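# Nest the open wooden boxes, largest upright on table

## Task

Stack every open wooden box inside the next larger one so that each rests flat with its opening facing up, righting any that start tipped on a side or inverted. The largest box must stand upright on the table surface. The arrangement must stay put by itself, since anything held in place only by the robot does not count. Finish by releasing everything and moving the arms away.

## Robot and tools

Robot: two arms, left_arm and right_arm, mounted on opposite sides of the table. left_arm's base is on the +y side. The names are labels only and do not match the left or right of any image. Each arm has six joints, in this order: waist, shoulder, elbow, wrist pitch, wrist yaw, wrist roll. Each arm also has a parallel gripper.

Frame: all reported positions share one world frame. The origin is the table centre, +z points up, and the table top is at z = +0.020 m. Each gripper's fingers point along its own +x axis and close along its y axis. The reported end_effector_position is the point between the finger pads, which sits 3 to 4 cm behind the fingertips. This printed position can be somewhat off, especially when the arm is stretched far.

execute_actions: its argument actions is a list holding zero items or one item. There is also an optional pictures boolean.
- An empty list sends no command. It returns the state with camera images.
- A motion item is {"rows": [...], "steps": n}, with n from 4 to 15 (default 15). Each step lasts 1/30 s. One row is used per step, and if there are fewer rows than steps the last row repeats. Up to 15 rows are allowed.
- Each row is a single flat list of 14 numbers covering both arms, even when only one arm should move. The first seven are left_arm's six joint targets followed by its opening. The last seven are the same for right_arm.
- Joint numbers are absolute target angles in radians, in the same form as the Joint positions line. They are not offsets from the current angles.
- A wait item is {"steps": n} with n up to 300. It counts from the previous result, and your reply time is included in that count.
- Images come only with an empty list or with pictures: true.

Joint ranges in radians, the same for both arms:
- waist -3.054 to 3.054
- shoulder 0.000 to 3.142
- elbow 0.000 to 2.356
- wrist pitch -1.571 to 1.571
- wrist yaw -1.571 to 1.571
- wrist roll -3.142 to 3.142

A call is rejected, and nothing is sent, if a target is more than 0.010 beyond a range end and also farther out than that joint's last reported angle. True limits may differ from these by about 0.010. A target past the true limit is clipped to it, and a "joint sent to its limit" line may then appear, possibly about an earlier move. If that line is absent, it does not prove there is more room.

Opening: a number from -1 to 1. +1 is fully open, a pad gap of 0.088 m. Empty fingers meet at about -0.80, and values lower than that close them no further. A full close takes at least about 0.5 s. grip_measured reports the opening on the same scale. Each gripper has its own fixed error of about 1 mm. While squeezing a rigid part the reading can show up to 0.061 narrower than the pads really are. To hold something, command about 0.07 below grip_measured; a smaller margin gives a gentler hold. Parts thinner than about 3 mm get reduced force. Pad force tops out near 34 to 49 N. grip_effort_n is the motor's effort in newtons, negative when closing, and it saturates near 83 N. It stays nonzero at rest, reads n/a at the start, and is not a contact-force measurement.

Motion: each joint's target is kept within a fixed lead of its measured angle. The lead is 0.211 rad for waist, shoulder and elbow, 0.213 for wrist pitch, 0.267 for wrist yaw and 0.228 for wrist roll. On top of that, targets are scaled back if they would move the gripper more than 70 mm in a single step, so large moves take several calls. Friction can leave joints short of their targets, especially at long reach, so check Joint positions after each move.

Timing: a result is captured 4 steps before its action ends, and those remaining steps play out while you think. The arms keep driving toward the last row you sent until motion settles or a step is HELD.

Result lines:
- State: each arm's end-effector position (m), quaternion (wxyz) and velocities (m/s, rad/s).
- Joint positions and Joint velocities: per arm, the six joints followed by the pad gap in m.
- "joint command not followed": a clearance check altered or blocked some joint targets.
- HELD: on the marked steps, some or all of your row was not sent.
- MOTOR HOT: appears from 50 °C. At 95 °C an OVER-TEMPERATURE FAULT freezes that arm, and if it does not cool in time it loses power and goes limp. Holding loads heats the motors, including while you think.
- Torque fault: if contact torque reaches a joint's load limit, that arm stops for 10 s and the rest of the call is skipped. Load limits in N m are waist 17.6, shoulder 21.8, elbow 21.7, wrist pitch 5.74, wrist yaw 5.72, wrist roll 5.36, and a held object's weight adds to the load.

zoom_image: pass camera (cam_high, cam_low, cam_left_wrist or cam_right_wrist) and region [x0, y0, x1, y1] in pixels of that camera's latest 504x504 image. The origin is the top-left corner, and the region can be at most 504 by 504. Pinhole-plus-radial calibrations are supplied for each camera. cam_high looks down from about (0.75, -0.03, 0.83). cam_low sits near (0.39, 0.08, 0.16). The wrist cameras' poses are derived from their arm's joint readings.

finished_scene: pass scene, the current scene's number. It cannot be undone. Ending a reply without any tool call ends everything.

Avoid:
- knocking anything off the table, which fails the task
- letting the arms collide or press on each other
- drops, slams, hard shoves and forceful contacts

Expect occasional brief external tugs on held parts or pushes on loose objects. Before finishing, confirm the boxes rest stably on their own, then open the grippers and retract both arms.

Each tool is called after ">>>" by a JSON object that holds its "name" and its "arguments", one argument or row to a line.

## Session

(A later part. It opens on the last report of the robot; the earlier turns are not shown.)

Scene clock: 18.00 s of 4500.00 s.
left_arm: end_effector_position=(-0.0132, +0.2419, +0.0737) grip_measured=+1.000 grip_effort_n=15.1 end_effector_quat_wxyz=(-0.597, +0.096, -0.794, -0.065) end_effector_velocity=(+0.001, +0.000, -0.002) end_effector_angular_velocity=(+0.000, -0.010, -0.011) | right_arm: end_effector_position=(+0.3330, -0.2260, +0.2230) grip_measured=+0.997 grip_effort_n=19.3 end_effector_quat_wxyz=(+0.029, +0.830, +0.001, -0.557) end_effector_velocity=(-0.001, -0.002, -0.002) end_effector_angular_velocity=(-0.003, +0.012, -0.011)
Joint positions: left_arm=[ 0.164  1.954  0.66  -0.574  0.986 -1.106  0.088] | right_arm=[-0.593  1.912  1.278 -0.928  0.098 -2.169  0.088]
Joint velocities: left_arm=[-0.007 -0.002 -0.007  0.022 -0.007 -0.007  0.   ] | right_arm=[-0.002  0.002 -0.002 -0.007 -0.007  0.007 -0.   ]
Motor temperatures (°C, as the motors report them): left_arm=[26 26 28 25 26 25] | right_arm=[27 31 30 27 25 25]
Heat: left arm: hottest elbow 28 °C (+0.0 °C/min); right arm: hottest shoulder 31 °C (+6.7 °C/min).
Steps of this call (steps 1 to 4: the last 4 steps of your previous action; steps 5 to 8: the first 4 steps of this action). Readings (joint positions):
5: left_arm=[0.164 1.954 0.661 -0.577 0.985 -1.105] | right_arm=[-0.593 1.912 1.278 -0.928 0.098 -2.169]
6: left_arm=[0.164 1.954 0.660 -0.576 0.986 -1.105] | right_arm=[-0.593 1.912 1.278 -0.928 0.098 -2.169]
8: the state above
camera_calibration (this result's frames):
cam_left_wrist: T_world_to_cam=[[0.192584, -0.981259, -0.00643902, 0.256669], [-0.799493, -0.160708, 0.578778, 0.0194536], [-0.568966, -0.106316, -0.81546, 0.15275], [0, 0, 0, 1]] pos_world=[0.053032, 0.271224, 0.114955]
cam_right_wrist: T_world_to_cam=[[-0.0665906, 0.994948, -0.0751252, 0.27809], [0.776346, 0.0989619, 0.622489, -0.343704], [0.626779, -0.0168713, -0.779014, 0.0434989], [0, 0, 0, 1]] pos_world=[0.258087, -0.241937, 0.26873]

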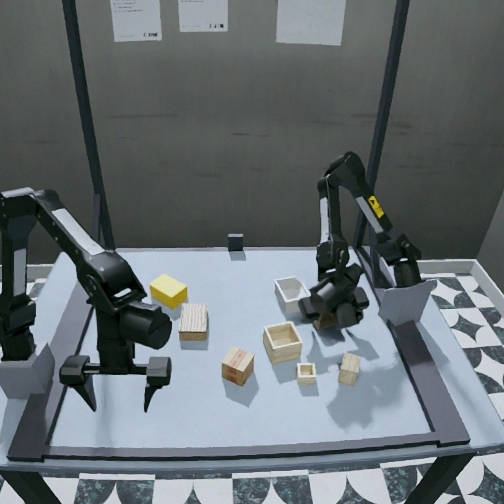

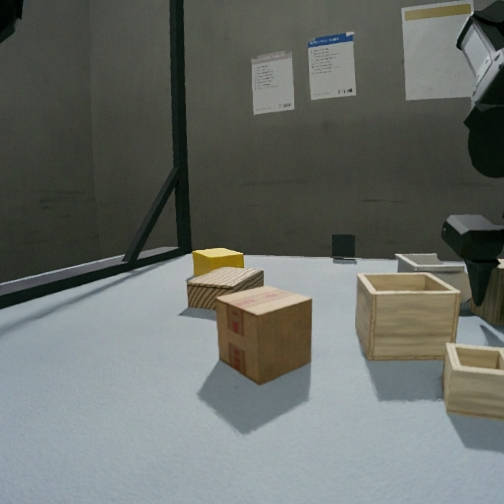

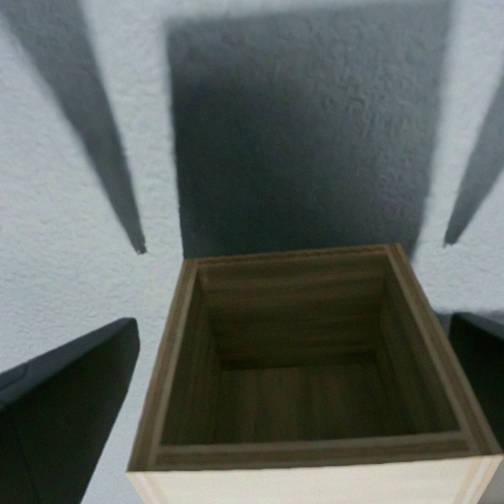

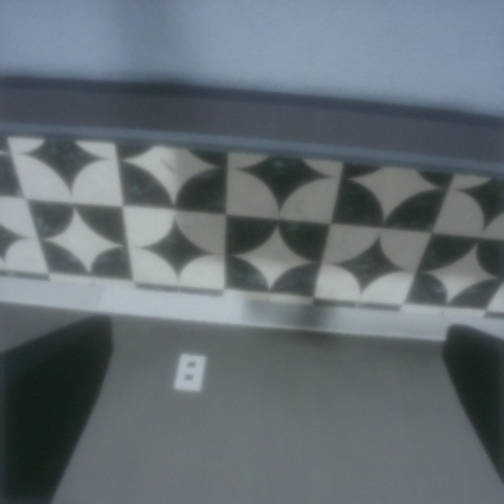

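>>> {"name": "execute_actions", "arguments": {
  "actions": [
    {"rows":[[0.164,1.956,0.66,-0.574,0.986,-1.106,0.42,-0.593,1.912,1.278,-0.928,0.098,-2.169,1]],"steps":15}
  ]
}}

>>> {"name": "execute_actions", "arguments": {
  "actions": [
    {"rows":[[0.164,1.956,0.66,-0.574,0.986,-1.106,0.42,-0.593,1.912,1.278,-0.928,0.098,-2.169,1]],"steps":8}
  ]
}}

>>> {"name": "execute_actions", "arguments": {
  "actions": [
    {"rows":[[0.398,1.88,0.881,-1.195,0.882,-0.72,0.42,-0.593,1.912,1.278,-0.928,0.098,-2.169,1]],"steps":15}
  ]
}}

>>> {"name": "execute_actions", "arguments": {
  "actions": [
    {"rows":[[0.0,1.5,0.8,-1.0,0.3,-1.3,0.42,-0.593,1.912,1.278,-0.928,0.098,-2.169,1]],"steps":15}
  ]
}}

>>> {"name": "execute_actions", "arguments": {
  "actions": [
    {"rows":[[-0.571,1.33,0.66,-0.79,-0.424,-1.93,0.42,-0.593,1.912,1.278,-0.928,0.098,-2.169,1]],"steps":15}
  ]
}}

>>> {"name": "execute_actions", "arguments": {
  "actions": [
    {"rows":[[-0.6,1.38,0.66,-0.76,-0.426,-1.96,0.42,-0.593,1.912,1.278,-0.928,0.098,-2.169,1]],"steps":15}
  ],
  "pictures": true
}}

Scene clock: 18.67 s of 4500.00 s.
left_arm: end_effector_position=(-0.0131, +0.2421, +0.0737) grip_measured=+0.499 grip_effort_n=-83.5 end_effector_quat_wxyz=(-0.597, +0.097, -0.793, -0.065) end_effector_velocity=(+0.001, +0.003, -0.001) end_effector_angular_velocity=(+0.018, -0.014, -0.007) | right_arm: end_effector_position=(+0.3330, -0.2260, +0.2230) grip_measured=+0.997 grip_effort_n=19.3 end_effector_quat_wxyz=(+0.029, +0.830, +0.001, -0.557) end_effector_velocity=(-0.003, -0.001, -0.001) end_effector_angular_velocity=(-0.000, +0.010, -0.005)
Joint positions: left_arm=[ 0.164  1.954  0.659 -0.574  0.986 -1.107  0.063] | right_arm=[-0.593  1.912  1.278 -0.928  0.098 -2.169  0.088]
Joint velocities: left_arm=[-0.002 -0.002 -0.002 -0.007 -0.022  0.007 -0.   ] | right_arm=[ 0.002 -0.002 -0.002 -0.007 -0.007  0.007  0.   ]
Motor temperatures (°C, as the motors report them): left_arm=[26 26 28 25 26 25] | right_arm=[27 31 30 27 25 25]
Heat: left arm: hottest elbow 28 °C (+0.0 °C/min); right arm: hottest shoulder 31 °C (+6.4 °C/min).
Steps of this call (steps 1 to 4: the last 4 steps of your previous action; steps 5 to 9: the robot went on to your last target; steps 10 to 20: the first 11 steps of this action). Readings (joint positions):
10: left_arm=[0.164 1.954 0.659 -0.572 0.986 -1.107] | right_arm=[-0.593 1.912 1.278 -0.928 0.098 -2.169]
11: left_arm=[0.164 1.954 0.659 -0.572 0.986 -1.107] | right_arm=[-0.593 1.912 1.278 -0.928 0.098 -2.169]
13: left_arm=[0.164 1.954 0.659 -0.572 0.986 -1.107] | right_arm=[-0.593 1.912 1.278 -0.928 0.098 -2.169]
17: left_arm=[0.164 1.954 0.659 -0.573 0.986 -1.107] | right_arm=[-0.593 1.912 1.278 -0.928 0.098 -2.169]
20: the state above

Scene clock: 18.93 s of 4500.00 s.
left_arm: end_effector_position=(-0.0131, +0.2421, +0.0737) grip_measured=+0.499 grip_effort_n=-83.5 end_effector_quat_wxyz=(-0.597, +0.097, -0.793, -0.065) end_effector_velocity=(-0.001, +0.002, -0.000) end_effector_angular_velocity=(+0.013, -0.002, +0.009) | right_arm: end_effector_position=(+0.3330, -0.2260, +0.2230) grip_measured=+0.997 grip_effort_n=19.3 end_effector_quat_wxyz=(+0.029, +0.830, +0.001, -0.557) end_effector_velocity=(-0.003, -0.008, -0.001) end_effector_angular_velocity=(-0.036, +0.013, -0.006)
Joint positions: left_arm=[ 0.164  1.954  0.659 -0.574  0.986 -1.107  0.063] | right_arm=[-0.593  1.912  1.278 -0.928  0.098 -2.169  0.088]
Joint velocities: left_arm=[-0.002 -0.002 -0.002 -0.007 -0.007 -0.007 -0.   ] | right_arm=[-0.002 -0.002 -0.002 -0.037  0.007 -0.007 -0.   ]
Motor temperatures (°C, as the motors report them): left_arm=[26 26 28 25 26 25] | right_arm=[27 31 30 27 25 25]
Heat: left arm: hottest elbow 28 °C (+0.0 °C/min); right arm: hottest shoulder 31 °C (+6.3 °C/min).
Steps of this call (steps 1 to 4: the last 4 steps of your previous action; steps 5 to 8: the first 4 steps of this action). Readings (joint positions):
5: left_arm=[0.164 1.954 0.659 -0.574 0.986 -1.107] | right_arm=[-0.593 1.912 1.278 -0.928 0.098 -2.169]
6: left_arm=[0.164 1.954 0.659 -0.574 0.986 -1.107] | right_arm=[-0.593 1.912 1.278 -0.928 0.098 -2.169]
8: the state above

Scene clock: 19.43 s of 4500.00 s.
left_arm: end_effector_position=(+0.0056, +0.2287, +0.1492) grip_measured=+0.499 grip_effort_n=-83.5 end_effector_quat_wxyz=(-0.619, +0.087, -0.780, -0.021) end_effector_velocity=(-0.156, +0.138, +0.028) end_effector_angular_velocity=(+0.660, +0.685, +0.570) | right_arm: end_effector_position=(+0.3330, -0.2260, +0.2230) grip_measured=+0.997 grip_effort_n=19.8 end_effector_quat_wxyz=(+0.029, +0.830, +0.001, -0.557) end_effector_velocity=(-0.002, -0.003, -0.000) end_effector_angular_velocity=(+0.004, +0.023, +0.002)
Joint positions: left_arm=[ 0.383  1.889  0.866 -1.023  0.893 -0.761  0.063] | right_arm=[-0.593  1.912  1.278 -0.928  0.098 -2.169  0.088]
Joint velocities: left_arm=[ 0.051  0.002 -0.007 -1.311 -0.095  0.286 -0.   ] | right_arm=[-0.007 -0.007 -0.007 -0.007 -0.022 -0.007  0.   ]
Motor temperatures (°C, as the motors report them): left_arm=[26 26 28 25 26 25] | right_arm=[27 31 30 27 25 25]
Heat: left arm: hottest elbow 28 °C (+0.0 °C/min); right arm: hottest shoulder 31 °C (+6.2 °C/min).
Steps of this call (steps 1 to 4: the last 4 steps of your previous action; steps 5 to 15: the first 11 steps of this action). Readings (joint positions):
5: left_arm=[0.169 1.952 0.672 -0.594 0.981 -1.087] | right_arm=[-0.593 1.912 1.278 -0.928 0.098 -2.169]
6: left_arm=[0.194 1.951 0.695 -0.641 0.962 -1.050] | right_arm=[-0.593 1.912 1.278 -0.928 0.098 -2.169]
8: left_arm=[0.264 1.938 0.757 -0.709 0.933 -0.965] | right_arm=[-0.593 1.912 1.278 -0.928 0.098 -2.169]
12: left_arm=[0.367 1.894 0.854 -0.885 0.904 -0.807] | right_arm=[-0.593 1.912 1.278 -0.928 0.098 -2.169]
15: the state above

Scene clock: 19.93 s of 4500.00 s.
left_arm: end_effector_position=(-0.0265, +0.2527, +0.1466) grip_measured=+0.499 grip_effort_n=-83.5 end_effector_quat_wxyz=(+0.795, +0.045, +0.592, +0.124) end_effector_velocity=(+0.021, +0.020, +0.025) end_effector_angular_velocity=(+0.060, -0.697, +0.252) | right_arm: end_effector_position=(+0.3330, -0.2260, +0.2230) grip_measured=+0.997 grip_effort_n=19.8 end_effector_quat_wxyz=(+0.029, +0.830, +0.001, -0.557) end_effector_velocity=(+0.000, -0.003, +0.000) end_effector_angular_velocity=(-0.012, -0.002, +0.001)
Joint positions: left_arm=[ 0.03   1.538  0.812 -1.009  0.374 -1.21   0.063] | right_arm=[-0.593  1.912  1.278 -0.928  0.098 -2.169  0.088]
Joint velocities: left_arm=[-0.217 -0.247 -0.056  0.051 -0.579 -0.681 -0.   ] | right_arm=[-0.002 -0.002 -0.002 -0.007  0.007 -0.007 -0.   ]
Motor temperatures (°C, as the motors report them): left_arm=[26 26 28 25 26 25] | right_arm=[27 31 30 27 25 25]
Heat: left arm: hottest elbow 28 °C (+0.0 °C/min); right arm: hottest shoulder 31 °C (+6.0 °C/min).
Steps of this call (steps 1 to 4: the last 4 steps of your previous action; steps 5 to 15: the first 11 steps of this action). Readings (joint positions):
5: left_arm=[0.380 1.873 0.864 -1.131 0.863 -0.761] | right_arm=[-0.593 1.912 1.278 -0.928 0.098 -2.169]
6: left_arm=[0.344 1.839 0.849 -1.087 0.787 -0.812] | right_arm=[-0.593 1.912 1.278 -0.928 0.098 -2.169]
8: left_arm=[0.246 1.750 0.830 -1.058 0.679 -0.909] | right_arm=[-0.593 1.912 1.278 -0.928 0.098 -2.169]
12: left_arm=[0.075 1.589 0.817 -1.021 0.463 -1.102] | right_arm=[-0.593 1.912 1.278 -0.928 0.098 -2.169]
15: the state above

Scene clock: 20.43 s of 4500.00 s.
left_arm: end_effector_position=(-0.0291, +0.2479, +0.1394) grip_measured=+0.499 grip_effort_n=-83.5 end_effector_quat_wxyz=(+0.951, +0.015, +0.306, +0.046) end_effector_velocity=(-0.072, -0.041, -0.016) end_effector_angular_velocity=(-0.391, -0.945, -0.455) | right_arm: end_effector_position=(+0.3330, -0.2260, +0.2230) grip_measured=+0.997 grip_effort_n=19.3 end_effector_quat_wxyz=(+0.029, +0.830, +0.001, -0.557) end_effector_velocity=(-0.001, +0.003, +0.001) end_effector_angular_velocity=(+0.010, +0.000, +0.013)
Joint positions: left_arm=[-0.457  1.35   0.672 -0.803 -0.268 -1.784  0.063] | right_arm=[-0.593  1.912  1.278 -0.928  0.098 -2.169  0.088]
Joint velocities: left_arm=[-1.062 -0.071 -0.071  0.11  -1.136 -1.136 -0.   ] | right_arm=[ 0.002 -0.002  0.002  0.007 -0.007 -0.007  0.   ]
Motor temperatures (°C, as the motors report them): left_arm=[26 26 28 25 26 25] | right_arm=[27 32 30 27 25 25]
Heat: left arm: hottest elbow 28 °C (+0.0 °C/min); right arm: hottest shoulder 32 °C (+8.8 °C/min).
Steps of this call (steps 1 to 4: the last 4 steps of your previous action; steps 5 to 15: the first 11 steps of this action). Readings (joint positions):
5: left_arm=[-0.002 1.504 0.792 -0.980 0.295 -1.300] | right_arm=[-0.593 1.912 1.278 -0.928 0.098 -2.169]
6: left_arm=[-0.043 1.471 0.761 -0.919 0.224 -1.352] | right_arm=[-0.593 1.912 1.278 -0.928 0.098 -2.169]
8: left_arm=[-0.141 1.407 0.717 -0.877 0.117 -1.450] | right_arm=[-0.593 1.912 1.278 -0.928 0.098 -2.169]
12: left_arm=[-0.326 1.360 0.683 -0.818 -0.108 -1.643] | right_arm=[-0.593 1.912 1.278 -0.928 0.098 -2.169]
15: the state above

Scene clock: 20.93 s of 4500.00 s.
left_arm: end_effector_position=(-0.0376, +0.2390, +0.1328) grip_measured=+0.499 grip_effort_n=-83.5 end_effector_quat_wxyz=(+0.968, -0.017, +0.251, +0.007) end_effector_velocity=(-0.000, +0.002, -0.003) end_effector_angular_velocity=(-0.009, -0.018, -0.002) | right_arm: end_effector_position=(+0.3330, -0.2260, +0.2230) grip_measured=+0.997 grip_effort_n=18.8 end_effector_quat_wxyz=(+0.029, +0.830, +0.001, -0.557) end_effector_velocity=(-0.000, -0.003, +0.000) end_effector_angular_velocity=(+0.003, +0.010, -0.014)
Joint positions: left_arm=[-0.596  1.37   0.664 -0.763 -0.417 -1.953  0.063] | right_arm=[-0.593  1.912  1.278 -0.928  0.098 -2.169  0.088]
Joint velocities: left_arm=[-0.027  0.012 -0.007  0.007 -0.022 -0.037 -0.   ] | right_arm=[-0.007 -0.002 -0.002 -0.007 -0.007  0.007  0.   ]
Motor temperatures (°C, as the motors report them): left_arm=[26 26 28 25 26 25] | right_arm=[27 32 30 27 25 25]
Heat: left arm: hottest elbow 28 °C (+0.0 °C/min); right arm: hottest shoulder 32 °C (+8.6 °C/min).
Steps of this call (steps 1 to 4: the last 4 steps of your previous action; steps 5 to 15: the first 11 steps of this action). Readings (joint positions):
5: left_arm=[-0.546 1.344 0.667 -0.792 -0.380 -1.894] | right_arm=[-0.593 1.912 1.278 -0.928 0.098 -2.169]
6: left_arm=[-0.558 1.346 0.666 -0.784 -0.391 -1.910] | right_arm=[-0.593 1.912 1.278 -0.928 0.098 -2.169]
8: left_arm=[-0.577 1.356 0.666 -0.772 -0.401 -1.929] | right_arm=[-0.593 1.912 1.278 -0.928 0.098 -2.169]
12: left_arm=[-0.592 1.367 0.664 -0.765 -0.413 -1.948] | right_arm=[-0.593 1.912 1.278 -0.928 0.098 -2.169]
15: the state above
camera_calibration (this result's frames):
cam_left_wrist: T_world_to_cam=[[0.0310204, -0.99945, -0.0117145, 0.257912], [-0.747278, -0.015407, -0.664332, 0.0975689], [0.663787, 0.0293619, -0.747345, 0.19159], [0, 0, 0, 1]] pos_world=[-0.062264, 0.253648, 0.211023]
cam_right_wrist: T_world_to_cam=[[-0.0665906, 0.994948, -0.0751252, 0.27809], [0.776346, 0.0989619, 0.622489, -0.343704], [0.626779, -0.0168713, -0.779014, 0.0434989], [0, 0, 0, 1]] pos_world=[0.258087, -0.241937, 0.26873]

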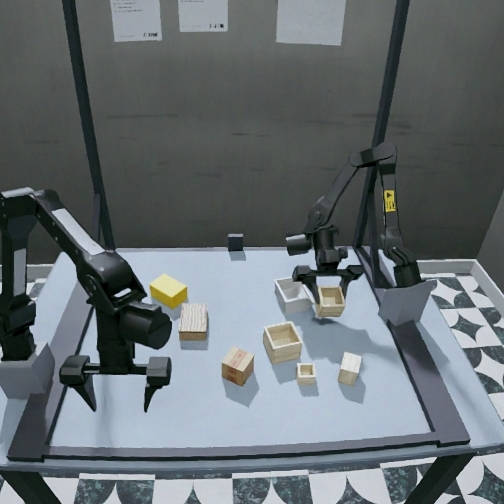

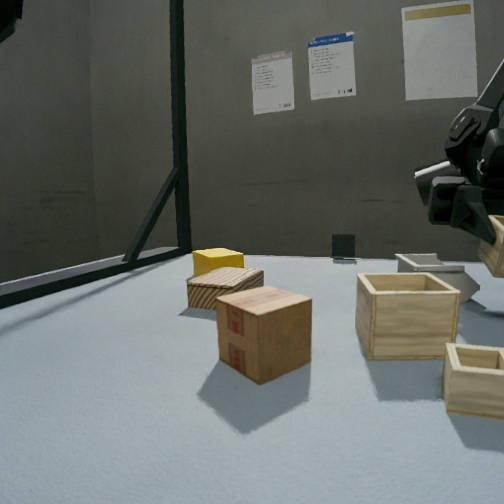

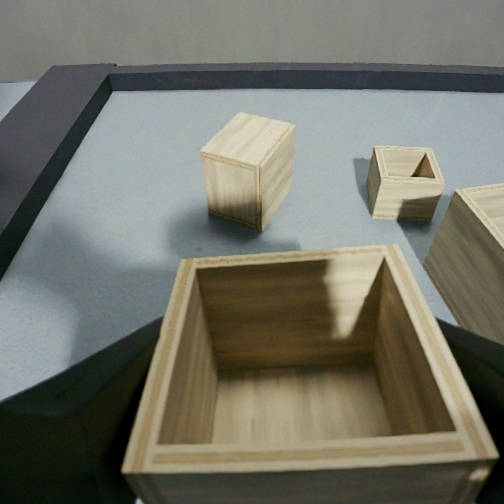

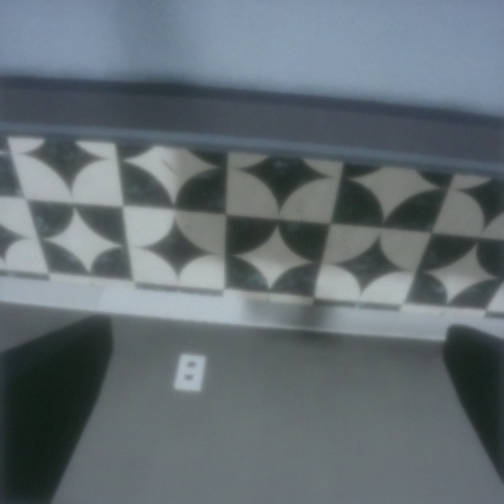

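>>> {"name": "execute_actions", "arguments": {
  "actions": [
    {"rows":[[-0.62,1.41,0.66,-0.735,-0.42,-1.98,0.42,-0.593,1.912,1.278,-0.928,0.098,-2.169,1]],"steps":15}
  ],
  "pictures": true
}}

Scene clock: 22.20 s of 4500.00 s.
left_arm: end_effector_position=(-0.0379, +0.2378, +0.1247) grip_measured=+0.499 grip_effort_n=-83.5 end_effector_quat_wxyz=(+0.968, -0.018, +0.251, +0.005) end_effector_velocity=(+0.000, +0.001, -0.004) end_effector_angular_velocity=(-0.008, +0.006, +0.012) | right_arm: end_effector_position=(+0.3330, -0.2260, +0.2230) grip_measured=+0.997 grip_effort_n=19.8 end_effector_quat_wxyz=(+0.029, +0.830, +0.001, -0.557) end_effector_velocity=(+0.002, -0.000, +0.001) end_effector_angular_velocity=(+0.000, -0.010, +0.005)
Joint positions: left_arm=[-0.618  1.401  0.663 -0.737 -0.42  -1.976  0.063] | right_arm=[-0.593  1.912  1.278 -0.928  0.098 -2.169  0.088]
Joint velocities: left_arm=[-0.007  0.012 -0.002  0.007  0.007 -0.022 -0.   ] | right_arm=[-0.002 -0.002 -0.002  0.007  0.007 -0.007 -0.   ]
Motor temperatures (°C, as the motors report them): left_arm=[26 26 28 25 26 25] | right_arm=[27 32 30 27 25 25]
Heat: left arm: hottest elbow 28 °C (+0.0 °C/min); right arm: hottest shoulder 32 °C (+8.1 °C/min).
Steps of this call (steps 1 to 4: the last 4 steps of your previous action; steps 5 to 15: the robot went on to your last target; steps 16 to 27: nothing new was sent; steps 28 to 38: the first 11 steps of this action). Readings (joint positions):
28: left_arm=[-0.600 1.375 0.664 -0.760 -0.420 -1.960] | right_arm=[-0.593 1.912 1.278 -0.928 0.098 -2.169]
29: left_arm=[-0.604 1.380 0.664 -0.753 -0.420 -1.964] | right_arm=[-0.593 1.912 1.278 -0.928 0.098 -2.169]
31: left_arm=[-0.612 1.391 0.664 -0.744 -0.420 -1.969] | right_arm=[-0.593 1.912 1.278 -0.928 0.098 -2.169]
35: left_arm=[-0.617 1.399 0.663 -0.739 -0.420 -1.974] | right_arm=[-0.593 1.912 1.278 -0.928 0.098 -2.169]
38: the state above
camera_calibration (this result's frames):
cam_left_wrist: T_world_to_cam=[[0.028208, -0.999558, -0.00938007, 0.256171], [-0.747324, -0.0148559, -0.664294, 0.0917967], [0.663861, 0.0257483, -0.747412, 0.186663], [0, 0, 0, 1]] pos_world=[-0.0625428, 0.252615, 0.202897]
cam_right_wrist: T_world_to_cam=[[-0.0665906, 0.994948, -0.0751252, 0.27809], [0.776346, 0.0989619, 0.622489, -0.343704], [0.626779, -0.0168713, -0.779014, 0.0434989], [0, 0, 0, 1]] pos_world=[0.258087, -0.241937, 0.26873]

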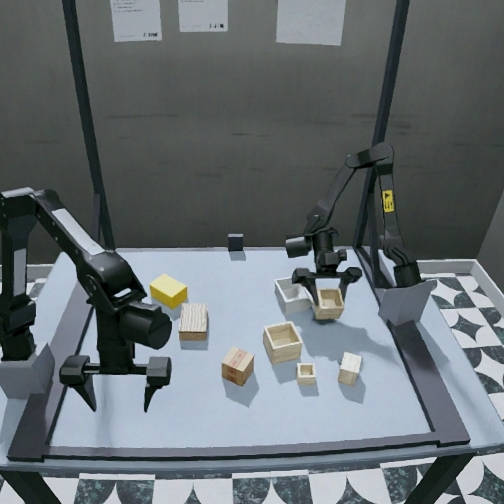

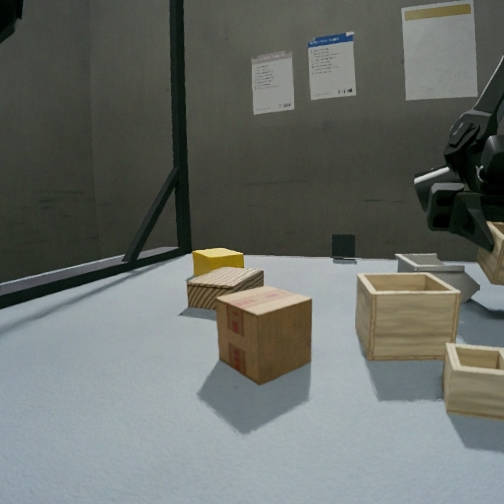

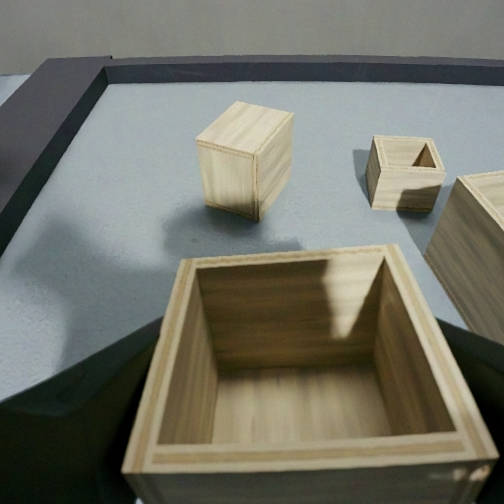

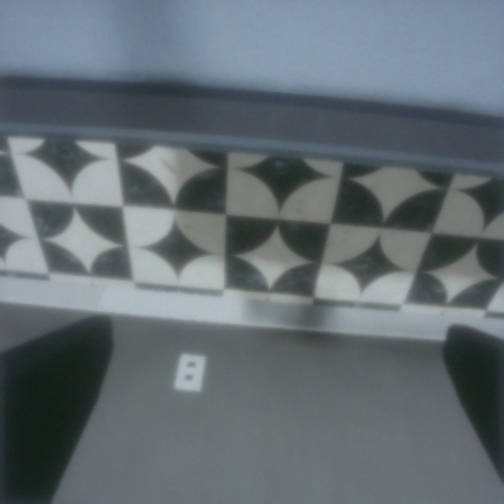

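>>> {"name": "execute_actions", "arguments": {
  "actions": [
    {"rows":[[-0.68,1.5,0.657,-0.67,-0.432,-2.04,0.42,-0.593,1.912,1.278,-0.928,0.098,-2.169,1]],"steps":15}
  ],
  "pictures": true
}}

Scene clock: 22.70 s of 4500.00 s.
left_arm: end_effector_position=(-0.0377, +0.2384, +0.1021) grip_measured=+0.499 grip_effort_n=-83.5 end_effector_quat_wxyz=(+0.968, -0.014, +0.251, +0.005) end_effector_velocity=(+0.002, +0.005, -0.007) end_effector_angular_velocity=(-0.008, -0.014, +0.022) | right_arm: end_effector_position=(+0.3330, -0.2260, +0.2230) grip_measured=+0.997 grip_effort_n=19.3 end_effector_quat_wxyz=(+0.029, +0.830, +0.001, -0.557) end_effector_velocity=(-0.005, -0.005, -0.003) end_effector_angular_velocity=(-0.022, +0.020, +0.004)
Joint positions: left_arm=[-0.677  1.488  0.658 -0.675 -0.425 -2.034  0.063] | right_arm=[-0.593  1.912  1.278 -0.928  0.098 -2.169  0.088]
Joint velocities: left_arm=[-0.022  0.032 -0.007  0.007 -0.007 -0.051 -0.   ] | right_arm=[ 0.002 -0.002 -0.007 -0.022 -0.007 -0.007 -0.   ]
Motor temperatures (°C, as the motors report them): left_arm=[26 26 28 25 26 25] | right_arm=[27 32 30 27 25 25]
Heat: left arm: hottest elbow 28 °C (+0.0 °C/min); right arm: hottest shoulder 32 °C (+7.9 °C/min).
Steps of this call (steps 1 to 4: the last 4 steps of your previous action; steps 5 to 15: the first 11 steps of this action). Readings (joint positions):
5: left_arm=[-0.622 1.409 0.663 -0.732 -0.422 -1.984] | right_arm=[-0.593 1.912 1.278 -0.928 0.098 -2.169]
6: left_arm=[-0.633 1.424 0.663 -0.715 -0.424 -1.998] | right_arm=[-0.593 1.912 1.278 -0.928 0.098 -2.169]
8: left_arm=[-0.657 1.458 0.663 -0.693 -0.424 -2.014] | right_arm=[-0.593 1.912 1.278 -0.928 0.098 -2.169]
12: left_arm=[-0.673 1.483 0.658 -0.679 -0.424 -2.029] | right_arm=[-0.593 1.912 1.278 -0.928 0.098 -2.169]
15: the state above
camera_calibration (this result's frames):
cam_left_wrist: T_world_to_cam=[[0.0267829, -0.999497, -0.016957, 0.257326], [-0.746776, -0.00872853, -0.665018, 0.0755775], [0.664536, 0.0304742, -0.746635, 0.168452], [0, 0, 0, 1]] pos_world=[-0.0623952, 0.252723, 0.180396]
cam_right_wrist: T_world_to_cam=[[-0.0665906, 0.994948, -0.0751252, 0.27809], [0.776346, 0.0989619, 0.622489, -0.343704], [0.626779, -0.0168713, -0.779014, 0.0434989], [0, 0, 0, 1]] pos_world=[0.258087, -0.241937, 0.26873]

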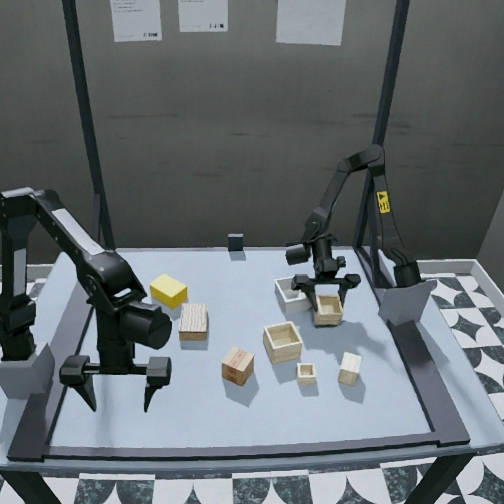

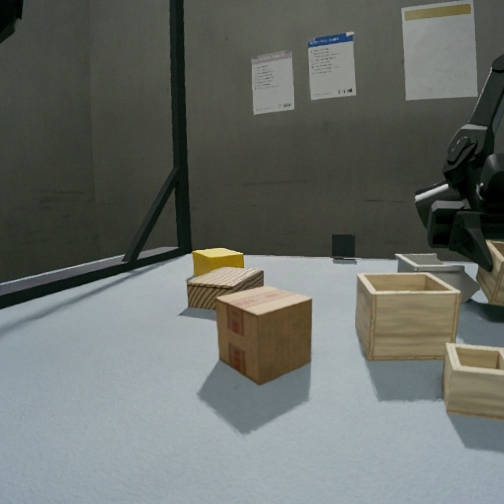

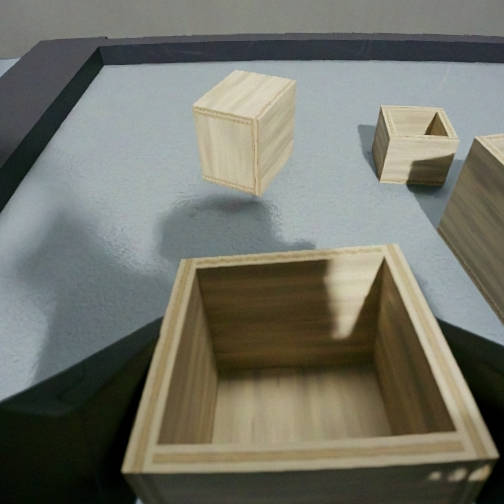

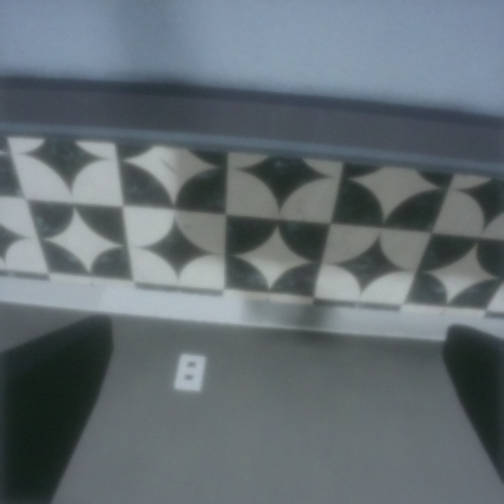

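>>> {"name": "execute_actions", "arguments": {
  "actions": [
    {"rows":[[-0.73,1.58,0.657,-0.61,-0.436,-2.09,0.42,-0.593,1.912,1.278,-0.928,0.098,-2.169,1]],"steps":15}
  ],
  "pictures": true
}}

>>> {"name": "zoom_image", "arguments": {
  "camera": "cam_high",
  "region": [240, 240, 400, 400]
}}

Scene clock: 23.20 s of 4500.00 s.
left_arm: end_effector_position=(-0.0362, +0.2382, +0.0844) grip_measured=+0.499 grip_effort_n=-83.5 end_effector_quat_wxyz=(+0.969, -0.018, +0.246, +0.003) end_effector_velocity=(+0.005, -0.002, +0.001) end_effector_angular_velocity=(-0.050, -0.045, -0.001) | right_arm: end_effector_position=(+0.3330, -0.2260, +0.2230) grip_measured=+0.997 grip_effort_n=18.8 end_effector_quat_wxyz=(+0.029, +0.830, +0.001, -0.557) end_effector_velocity=(+0.002, +0.000, +0.001) end_effector_angular_velocity=(+0.009, +0.003, +0.003)
Joint positions: left_arm=[-0.72   1.563  0.658 -0.617 -0.439 -2.089  0.063] | right_arm=[-0.593  1.912  1.278 -0.928  0.098 -2.169  0.088]
Joint velocities: left_arm=[-0.007  0.017 -0.007  0.022 -0.051 -0.051 -0.   ] | right_arm=[-0.007 -0.002 -0.002  0.007 -0.007 -0.007 -0.   ]
Motor temperatures (°C, as the motors report them): left_arm=[26 26 28 25 26 25] | right_arm=[27 32 30 27 25 25]
Heat: left arm: hottest elbow 28 °C (+0.0 °C/min); right arm: hottest shoulder 32 °C (+7.8 °C/min).
Steps of this call (steps 1 to 4: the last 4 steps of your previous action; steps 5 to 15: the first 11 steps of this action). Readings (joint positions):
5: left_arm=[-0.681 1.498 0.658 -0.668 -0.428 -2.042] | right_arm=[-0.593 1.912 1.278 -0.928 0.098 -2.169]
6: left_arm=[-0.690 1.511 0.658 -0.652 -0.432 -2.054] | right_arm=[-0.593 1.912 1.278 -0.928 0.098 -2.169]
8: left_arm=[-0.710 1.541 0.659 -0.631 -0.432 -2.067] | right_arm=[-0.593 1.912 1.278 -0.928 0.098 -2.169]
12: left_arm=[-0.720 1.561 0.658 -0.621 -0.437 -2.085] | right_arm=[-0.593 1.912 1.278 -0.928 0.098 -2.169]
15: the state above
camera_calibration (this result's frames):
cam_left_wrist: T_world_to_cam=[[0.0250898, -0.999664, -0.00646732, 0.255869], [-0.740013, -0.0142226, -0.672442, 0.0671273], [0.672124, 0.0216573, -0.740121, 0.156132], [0, 0, 0, 1]] pos_world=[-0.0616849, 0.253357, 0.162351]
cam_right_wrist: T_world_to_cam=[[-0.0665906, 0.994948, -0.0751252, 0.27809], [0.776346, 0.0989619, 0.622489, -0.343704], [0.626779, -0.0168713, -0.779014, 0.0434989], [0, 0, 0, 1]] pos_world=[0.258087, -0.241937, 0.26873]

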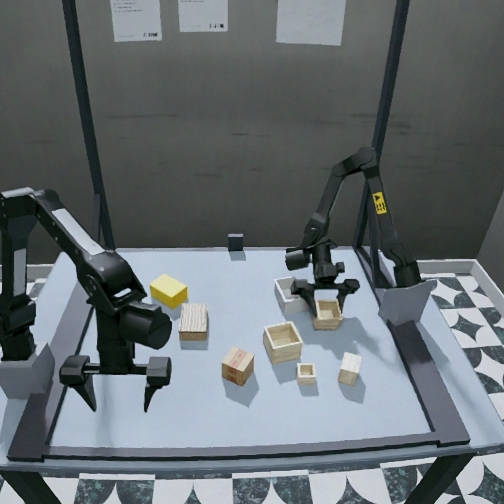

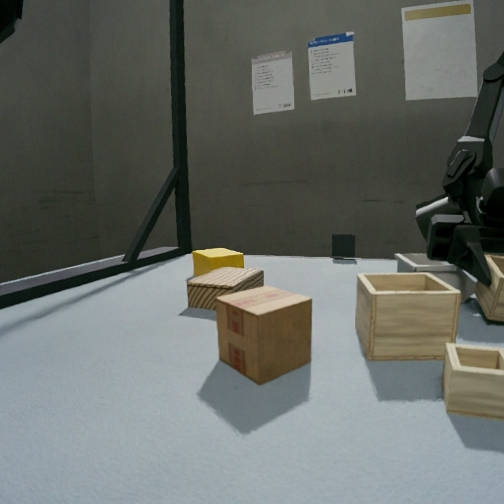

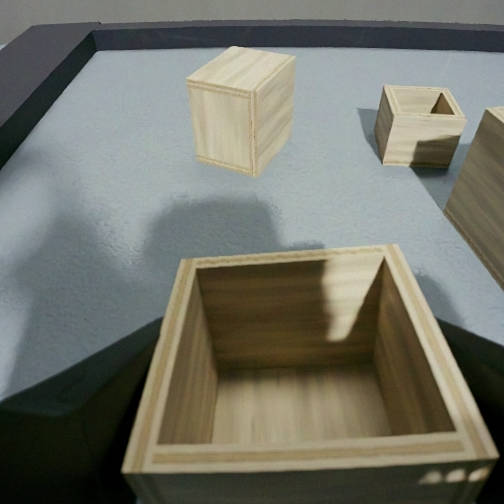

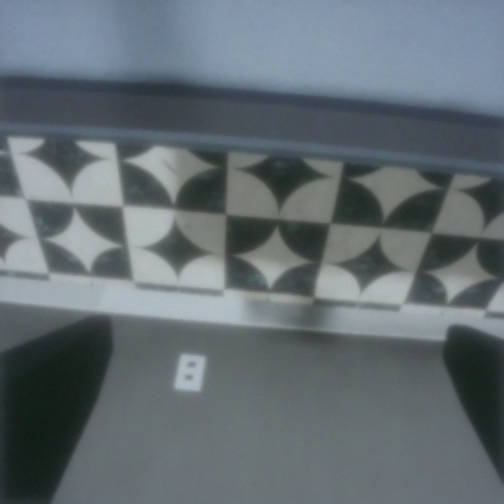

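Region (240, 240, 400, 400) of cam_high's 504x504 image, scaled by 3.150, with more detail than that image has.

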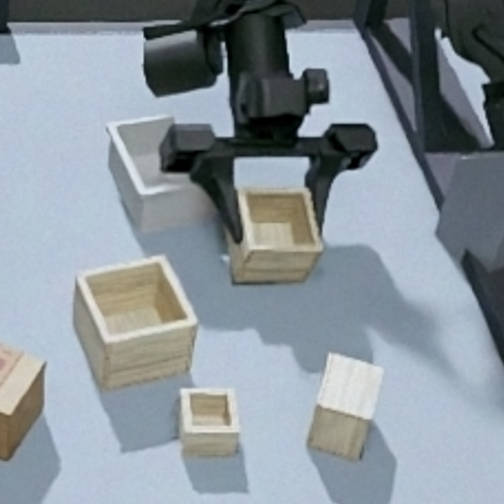

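Seems in contact. Release gradually.

>>> {"name": "execute_actions", "arguments": {
  "actions": [
    {"rows":[[-0.72,1.563,0.658,-0.617,-0.439,-2.089,0.52,-0.593,1.912,1.278,-0.928,0.098,-2.169,1],[-0.72,1.563,0.658,-0.617,-0.439,-2.089,0.52,-0.593,1.912,1.278,-0.928,0.098,-2.169,1],[-0.72,1.563,0.658,-0.617,-0.439,-2.089,0.52,-0.593,1.912,1.278,-0.928,0.098,-2.169,1],[-0.72,1.563,0.658,-0.617,-0.439,-2.089,0.55,-0.593,1.912,1.278,-0.928,0.098,-2.169,1],[-0.72,1.563,0.658,-0.617,-0.439,-2.089,0.55,-0.593,1.912,1.278,-0.928,0.098,-2.169,1],[-0.72,1.563,0.658,-0.617,-0.439,-2.089,0.58,-0.593,1.912,1.278,-0.928,0.098,-2.169,1],[-0.72,1.563,0.658,-0.617,-0.439,-2.089,0.58,-0.593,1.912,1.278,-0.928,0.098,-2.169,1],[-0.72,1.563,0.658,-0.617,-0.439,-2.089,0.62,-0.593,1.912,1.278,-0.928,0.098,-2.169,1],[-0.72,1.563,0.658,-0.617,-0.439,-2.089,0.7,-0.593,1.912,1.278,-0.928,0.098,-2.169,1],[-0.72,1.563,0.658,-0.617,-0.439,-2.089,0.9,-0.593,1.912,1.278,-0.928,0.098,-2.169,1]],"steps":15}
  ]
}}

>>> {"name": "execute_actions", "arguments": {
  "actions": [
    {"rows":[[-0.571,1.33,0.66,-0.79,-0.424,-1.93,1,-0.593,1.912,1.278,-0.928,0.098,-2.169,1]],"steps":15}
  ],
  "pictures": true
}}

Scene clock: 23.90 s of 4500.00 s.
left_arm: end_effector_position=(-0.0356, +0.2382, +0.0845) grip_measured=+0.690 grip_effort_n=15.6 end_effector_quat_wxyz=(+0.969, -0.020, +0.244, +0.004) end_effector_velocity=(+0.002, +0.002, +0.002) end_effector_angular_velocity=(-0.013, -0.012, +0.015) | right_arm: end_effector_position=(+0.3330, -0.2260, +0.2230) grip_measured=+0.997 grip_effort_n=19.3 end_effector_quat_wxyz=(+0.029, +0.830, +0.001, -0.557) end_effector_velocity=(-0.001, -0.005, +0.001) end_effector_angular_velocity=(-0.014, +0.002, -0.015)
Joint positions: left_arm=[-0.72   1.565  0.658 -0.617 -0.442 -2.093  0.073] | right_arm=[-0.593  1.912  1.278 -0.928  0.098 -2.169  0.088]
Joint velocities: left_arm=[ 0.002  0.002 -0.002 -0.007 -0.007 -0.022  0.082] | right_arm=[-0.002 -0.007 -0.002 -0.022  0.007  0.007 -0.   ]
Motor temperatures (°C, as the motors report them): left_arm=[26 26 28 25 26 25] | right_arm=[27 32 30 27 25 25]
Heat: left arm: hottest elbow 28 °C (+0.0 °C/min); right arm: hottest shoulder 32 °C (+7.5 °C/min).
Steps of this call (steps 1 to 4: the last 4 steps of your previous action; steps 5 to 10: the robot went on to your last target; steps 11 to 21: the first 11 steps of this action). Readings (joint positions):
11: left_arm=[-0.721 1.565 0.658 -0.615 -0.442 -2.093] | right_arm=[-0.593 1.912 1.278 -0.928 0.098 -2.169]
12: left_arm=[-0.721 1.565 0.658 -0.615 -0.442 -2.093] | right_arm=[-0.593 1.912 1.278 -0.928 0.098 -2.169]
14: left_arm=[-0.720 1.565 0.658 -0.615 -0.442 -2.093] | right_arm=[-0.593 1.912 1.278 -0.928 0.098 -2.169]
18: left_arm=[-0.720 1.565 0.658 -0.615 -0.442 -2.093] | right_arm=[-0.593 1.912 1.278 -0.928 0.098 -2.169]
21: the state above

Scene clock: 24.40 s of 4500.00 s.
left_arm: end_effector_position=(-0.0358, +0.2402, +0.1392) grip_measured=+0.996 grip_effort_n=15.6 end_effector_quat_wxyz=(+0.969, -0.018, +0.245, +0.007) end_effector_velocity=(+0.001, +0.004, +0.021) end_effector_angular_velocity=(+0.006, -0.014, +0.001) | right_arm: end_effector_position=(+0.3330, -0.2260, +0.2230) grip_measured=+0.997 grip_effort_n=19.3 end_effector_quat_wxyz=(+0.029, +0.830, +0.001, -0.557) end_effector_velocity=(-0.002, -0.003, -0.002) end_effector_angular_velocity=(-0.014, +0.013, +0.016)
Joint positions: left_arm=[-0.582  1.352  0.662 -0.778 -0.428 -1.942  0.088] | right_arm=[-0.593  1.912  1.278 -0.928  0.098 -2.169  0.088]
Joint velocities: left_arm=[ 0.046 -0.076  0.002 -0.066 -0.007  0.051  0.003] | right_arm=[-0.002 -0.002 -0.007 -0.007 -0.007 -0.022 -0.   ]
Motor temperatures (°C, as the motors report them): left_arm=[26 26 28 25 26 25] | right_arm=[27 32 30 27 25 25]
Heat: left arm: hottest elbow 28 °C (+0.0 °C/min); right arm: hottest shoulder 32 °C (+7.4 °C/min).
Steps of this call (steps 1 to 4: the last 4 steps of your previous action; steps 5 to 15: the first 11 steps of this action). Readings (joint positions):
5: left_arm=[-0.713 1.551 0.658 -0.628 -0.437 -2.075] | right_arm=[-0.593 1.912 1.278 -0.928 0.098 -2.169]
6: left_arm=[-0.687 1.520 0.658 -0.671 -0.429 -2.037] | right_arm=[-0.593 1.912 1.278 -0.928 0.098 -2.169]
8: left_arm=[-0.629 1.436 0.656 -0.728 -0.429 -1.993] | right_arm=[-0.593 1.912 1.278 -0.928 0.098 -2.169]
12: left_arm=[-0.589 1.362 0.663 -0.766 -0.429 -1.953] | right_arm=[-0.593 1.912 1.278 -0.928 0.098 -2.169]
15: the state above
camera_calibration (this result's frames):
cam_left_wrist: T_world_to_cam=[[0.0327987, -0.999422, -0.00889014, 0.258739], [-0.737998, -0.018219, -0.674557, 0.10566], [0.674006, 0.0286855, -0.738169, 0.19447], [0, 0, 0, 1]] pos_world=[-0.0615829, 0.254936, 0.217126]
cam_right_wrist: T_world_to_cam=[[-0.0665906, 0.994948, -0.0751252, 0.27809], [0.776346, 0.0989619, 0.622489, -0.343704], [0.626779, -0.0168713, -0.779014, 0.0434989], [0, 0, 0, 1]] pos_world=[0.258087, -0.241937, 0.26873]

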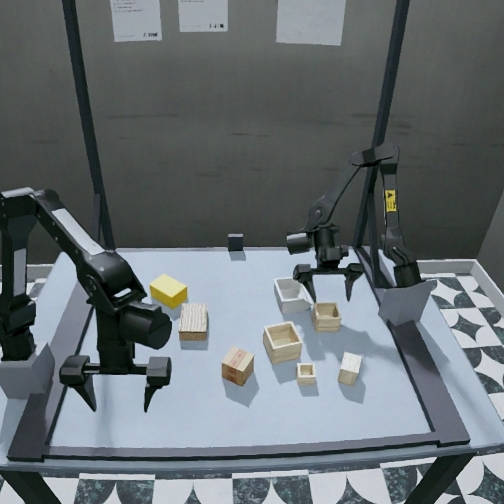

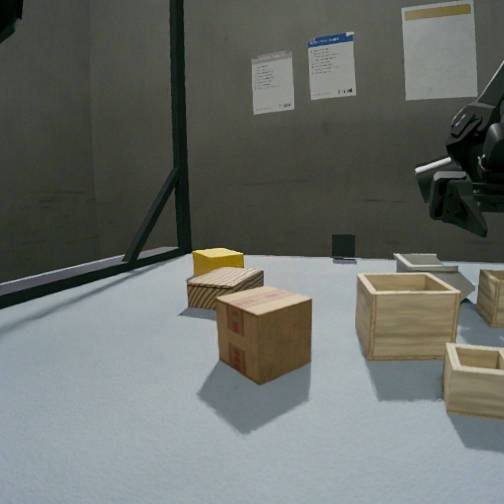

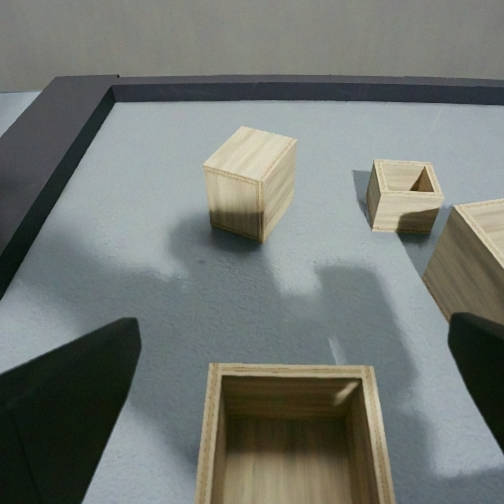

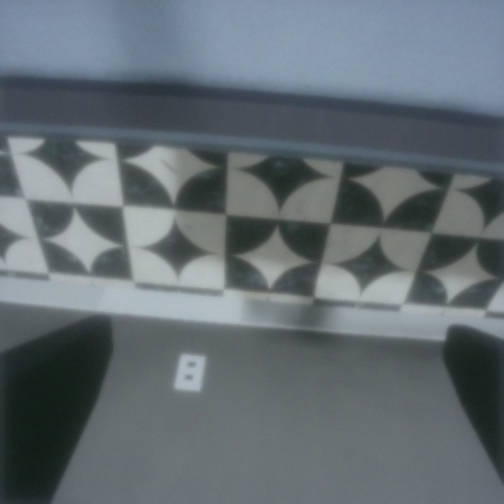

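>>> {"name": "execute_actions", "arguments": {
  "actions": [
    {"rows":[[-0.2,1.3,0.7,-0.95,0.2,-1.4,-0.2,-0.593,1.912,1.278,-0.928,0.098,-2.169,1]],"steps":15}
  ]
}}

>>> {"name": "execute_actions", "arguments": {
  "actions": [
    {"rows":[[0.27,1.46,0.6,-0.93,0.71,-1.05,-0.2,-0.593,1.912,1.278,-0.928,0.098,-2.169,1]],"steps":15}
  ]
}}

>>> {"name": "execute_actions", "arguments": {
  "actions": [
    {"rows":[[0.27,1.46,0.6,-0.93,0.71,-1.05,-0.2,-0.593,1.912,1.278,-0.928,0.098,-2.169,1]],"steps":10}
  ],
  "pictures": true
}}

Scene clock: 26.67 s of 4500.00 s.
left_arm: end_effector_position=(-0.0440, +0.2698, +0.1415) grip_measured=-0.097 grip_effort_n=-11.4 end_effector_quat_wxyz=(+0.875, +0.066, +0.472, +0.090) end_effector_velocity=(-0.052, -0.004, -0.019) end_effector_angular_velocity=(+0.075, +0.679, -0.192) | right_arm: end_effector_position=(+0.3330, -0.2260, +0.2230) grip_measured=+0.997 grip_effort_n=18.4 end_effector_quat_wxyz=(+0.029, +0.830, +0.001, -0.557) end_effector_velocity=(-0.001, -0.002, -0.000) end_effector_angular_velocity=(-0.004, +0.010, +0.004)
Joint positions: left_arm=[-0.233  1.311  0.691 -0.939  0.113 -1.474  0.034] | right_arm=[-0.593  1.912  1.278 -0.928  0.098 -2.169  0.088]
Joint velocities: left_arm=[ 0.217 -0.022  0.022 -0.066  0.623  0.564 -0.058] | right_arm=[-0.002 -0.002 -0.002 -0.007 -0.007 -0.007 -0.   ]
Motor temperatures (°C, as the motors report them): left_arm=[26 26 28 25 26 25] | right_arm=[27 32 30 27 25 25]
Heat: left arm: hottest elbow 28 °C (+0.0 °C/min); right arm: hottest shoulder 32 °C (+6.8 °C/min).
Steps of this call (steps 1 to 4: the last 4 steps of your previous action; steps 5 to 30: the robot went on to your last target; steps 31 to 57: nothing new was sent; steps 58 to 68: the first 11 steps of this action). Readings (joint positions):
58: left_arm=[-0.564 1.338 0.665 -0.800 -0.396 -1.907] | right_arm=[-0.593 1.912 1.278 -0.928 0.098 -2.169]
59: left_arm=[-0.522 1.334 0.674 -0.839 -0.328 -1.853] | right_arm=[-0.593 1.912 1.278 -0.928 0.098 -2.169]
61: left_arm=[-0.426 1.321 0.681 -0.890 -0.220 -1.757] | right_arm=[-0.593 1.912 1.278 -0.928 0.098 -2.169]
65: left_arm=[-0.272 1.313 0.689 -0.928 0.002 -1.565] | right_arm=[-0.593 1.912 1.278 -0.928 0.098 -2.169]
68: the state above

Scene clock: 27.17 s of 4500.00 s.
left_arm: end_effector_position=(-0.0381, +0.2771, +0.1385) grip_measured=-0.196 grip_effort_n=-18.4 end_effector_quat_wxyz=(+0.722, -0.041, +0.687, +0.069) end_effector_velocity=(+0.028, -0.032, +0.050) end_effector_angular_velocity=(-0.527, +0.232, +0.196) | right_arm: end_effector_position=(+0.3330, -0.2260, +0.2230) grip_measured=+0.997 grip_effort_n=18.8 end_effector_quat_wxyz=(+0.029, +0.830, +0.001, -0.557) end_effector_velocity=(-0.000, -0.003, +0.000) end_effector_angular_velocity=(-0.003, +0.010, -0.001)
Joint positions: left_arm=[ 0.209  1.446  0.611 -0.931  0.651 -1.082  0.029] | right_arm=[-0.593  1.912  1.278 -0.928  0.098 -2.169  0.088]
Joint velocities: left_arm=[ 0.52   0.042 -0.017  0.007  0.403  0.227 -0.   ] | right_arm=[-0.007 -0.002 -0.002 -0.007 -0.007 -0.007 -0.   ]
Motor temperatures (°C, as the motors report them): left_arm=[26 26 28 25 26 25] | right_arm=[28 32 30 27 25 25]
Heat: left arm: hottest elbow 28 °C (+0.0 °C/min); right arm: hottest shoulder 32 °C (+6.6 °C/min).
Steps of this call (steps 1 to 4: the last 4 steps of your previous action; steps 5 to 15: the first 11 steps of this action). Readings (joint positions):
5: left_arm=[-0.199 1.320 0.687 -0.945 0.205 -1.395] | right_arm=[-0.593 1.912 1.278 -0.928 0.098 -2.169]
6: left_arm=[-0.156 1.339 0.677 -0.937 0.273 -1.342] | right_arm=[-0.593 1.912 1.278 -0.928 0.098 -2.169]
8: left_arm=[-0.061 1.394 0.647 -0.934 0.380 -1.245] | right_arm=[-0.593 1.912 1.278 -0.928 0.098 -2.169]
12: left_arm=[0.119 1.439 0.612 -0.935 0.585 -1.118] | right_arm=[-0.593 1.912 1.278 -0.928 0.098 -2.169]
15: the state above

Scene clock: 27.50 s of 4500.00 s.
left_arm: end_effector_position=(-0.0365, +0.2744, +0.1428) grip_measured=-0.197 grip_effort_n=-18.8 end_effector_quat_wxyz=(-0.708, +0.068, -0.701, -0.058) end_effector_velocity=(+0.002, +0.000, +0.001) end_effector_angular_velocity=(-0.024, +0.017, +0.020) | right_arm: end_effector_position=(+0.3330, -0.2260, +0.2230) grip_measured=+0.997 grip_effort_n=18.8 end_effector_quat_wxyz=(+0.029, +0.830, +0.001, -0.557) end_effector_velocity=(-0.003, -0.001, -0.001) end_effector_angular_velocity=(-0.011, +0.011, +0.022)
Joint positions: left_arm=[ 0.263  1.454  0.606 -0.931  0.703 -1.055  0.029] | right_arm=[-0.593  1.912  1.278 -0.928  0.098 -2.169  0.088]
Joint velocities: left_arm=[ 0.027  0.012 -0.007  0.007  0.022  0.007 -0.   ] | right_arm=[ 0.002 -0.002 -0.002 -0.007 -0.007 -0.022 -0.   ]
Motor temperatures (°C, as the motors report them): left_arm=[26 26 28 25 26 25] | right_arm=[28 32 30 27 25 25]
Heat: left arm: hottest elbow 28 °C (+0.0 °C/min); right arm: hottest shoulder 32 °C (+6.5 °C/min).
Steps of this call (steps 1 to 4: the last 4 steps of your previous action; steps 5 to 10: the first 6 steps of this action). Readings (joint positions):
5: left_arm=[0.252 1.452 0.607 -0.931 0.692 -1.060] | right_arm=[-0.593 1.912 1.278 -0.928 0.098 -2.169]
6: left_arm=[0.255 1.452 0.606 -0.931 0.695 -1.059] | right_arm=[-0.593 1.912 1.278 -0.928 0.098 -2.169]
8: left_arm=[0.260 1.453 0.606 -0.931 0.700 -1.057] | right_arm=[-0.593 1.912 1.278 -0.928 0.098 -2.169]
10: the state above
camera_calibration (this result's frames):
cam_left_wrist: T_world_to_cam=[[0.146871, -0.989047, -0.0146323, 0.295128], [-0.935972, -0.143744, 0.321393, -0.00678869], [-0.319976, -0.0335077, -0.946833, 0.207168], [0, 0, 0, 1]] pos_world=[0.0165889, 0.297862, 0.202653]
cam_right_wrist: T_world_to_cam=[[-0.0665906, 0.994948, -0.0751252, 0.27809], [0.776346, 0.0989619, 0.622489, -0.343704], [0.626779, -0.0168713, -0.779014, 0.0434989], [0, 0, 0, 1]] pos_world=[0.258087, -0.241937, 0.26873]

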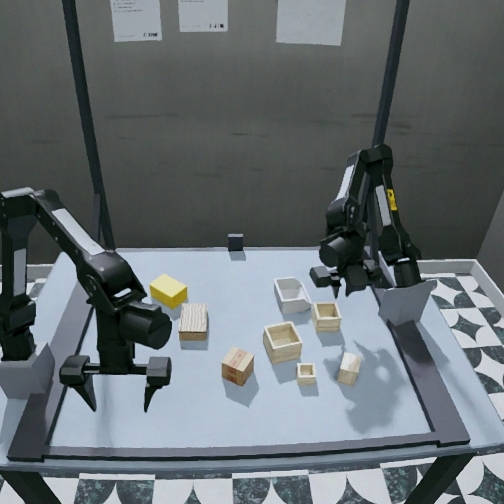

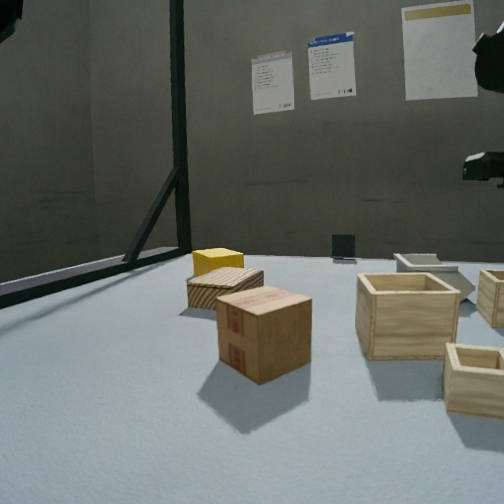

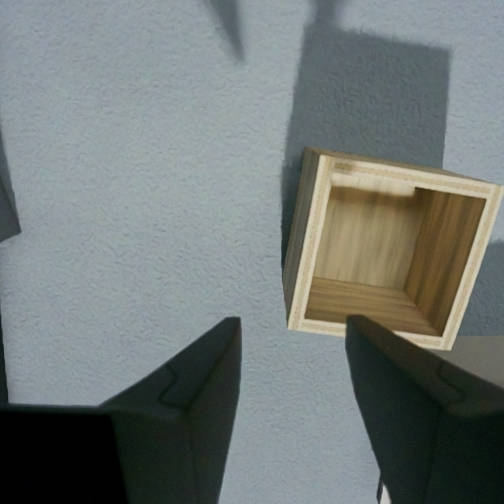

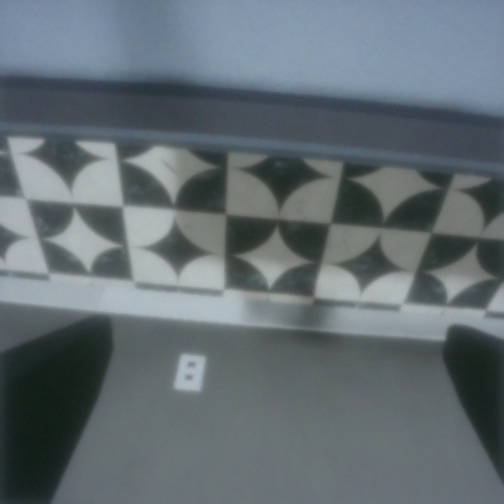

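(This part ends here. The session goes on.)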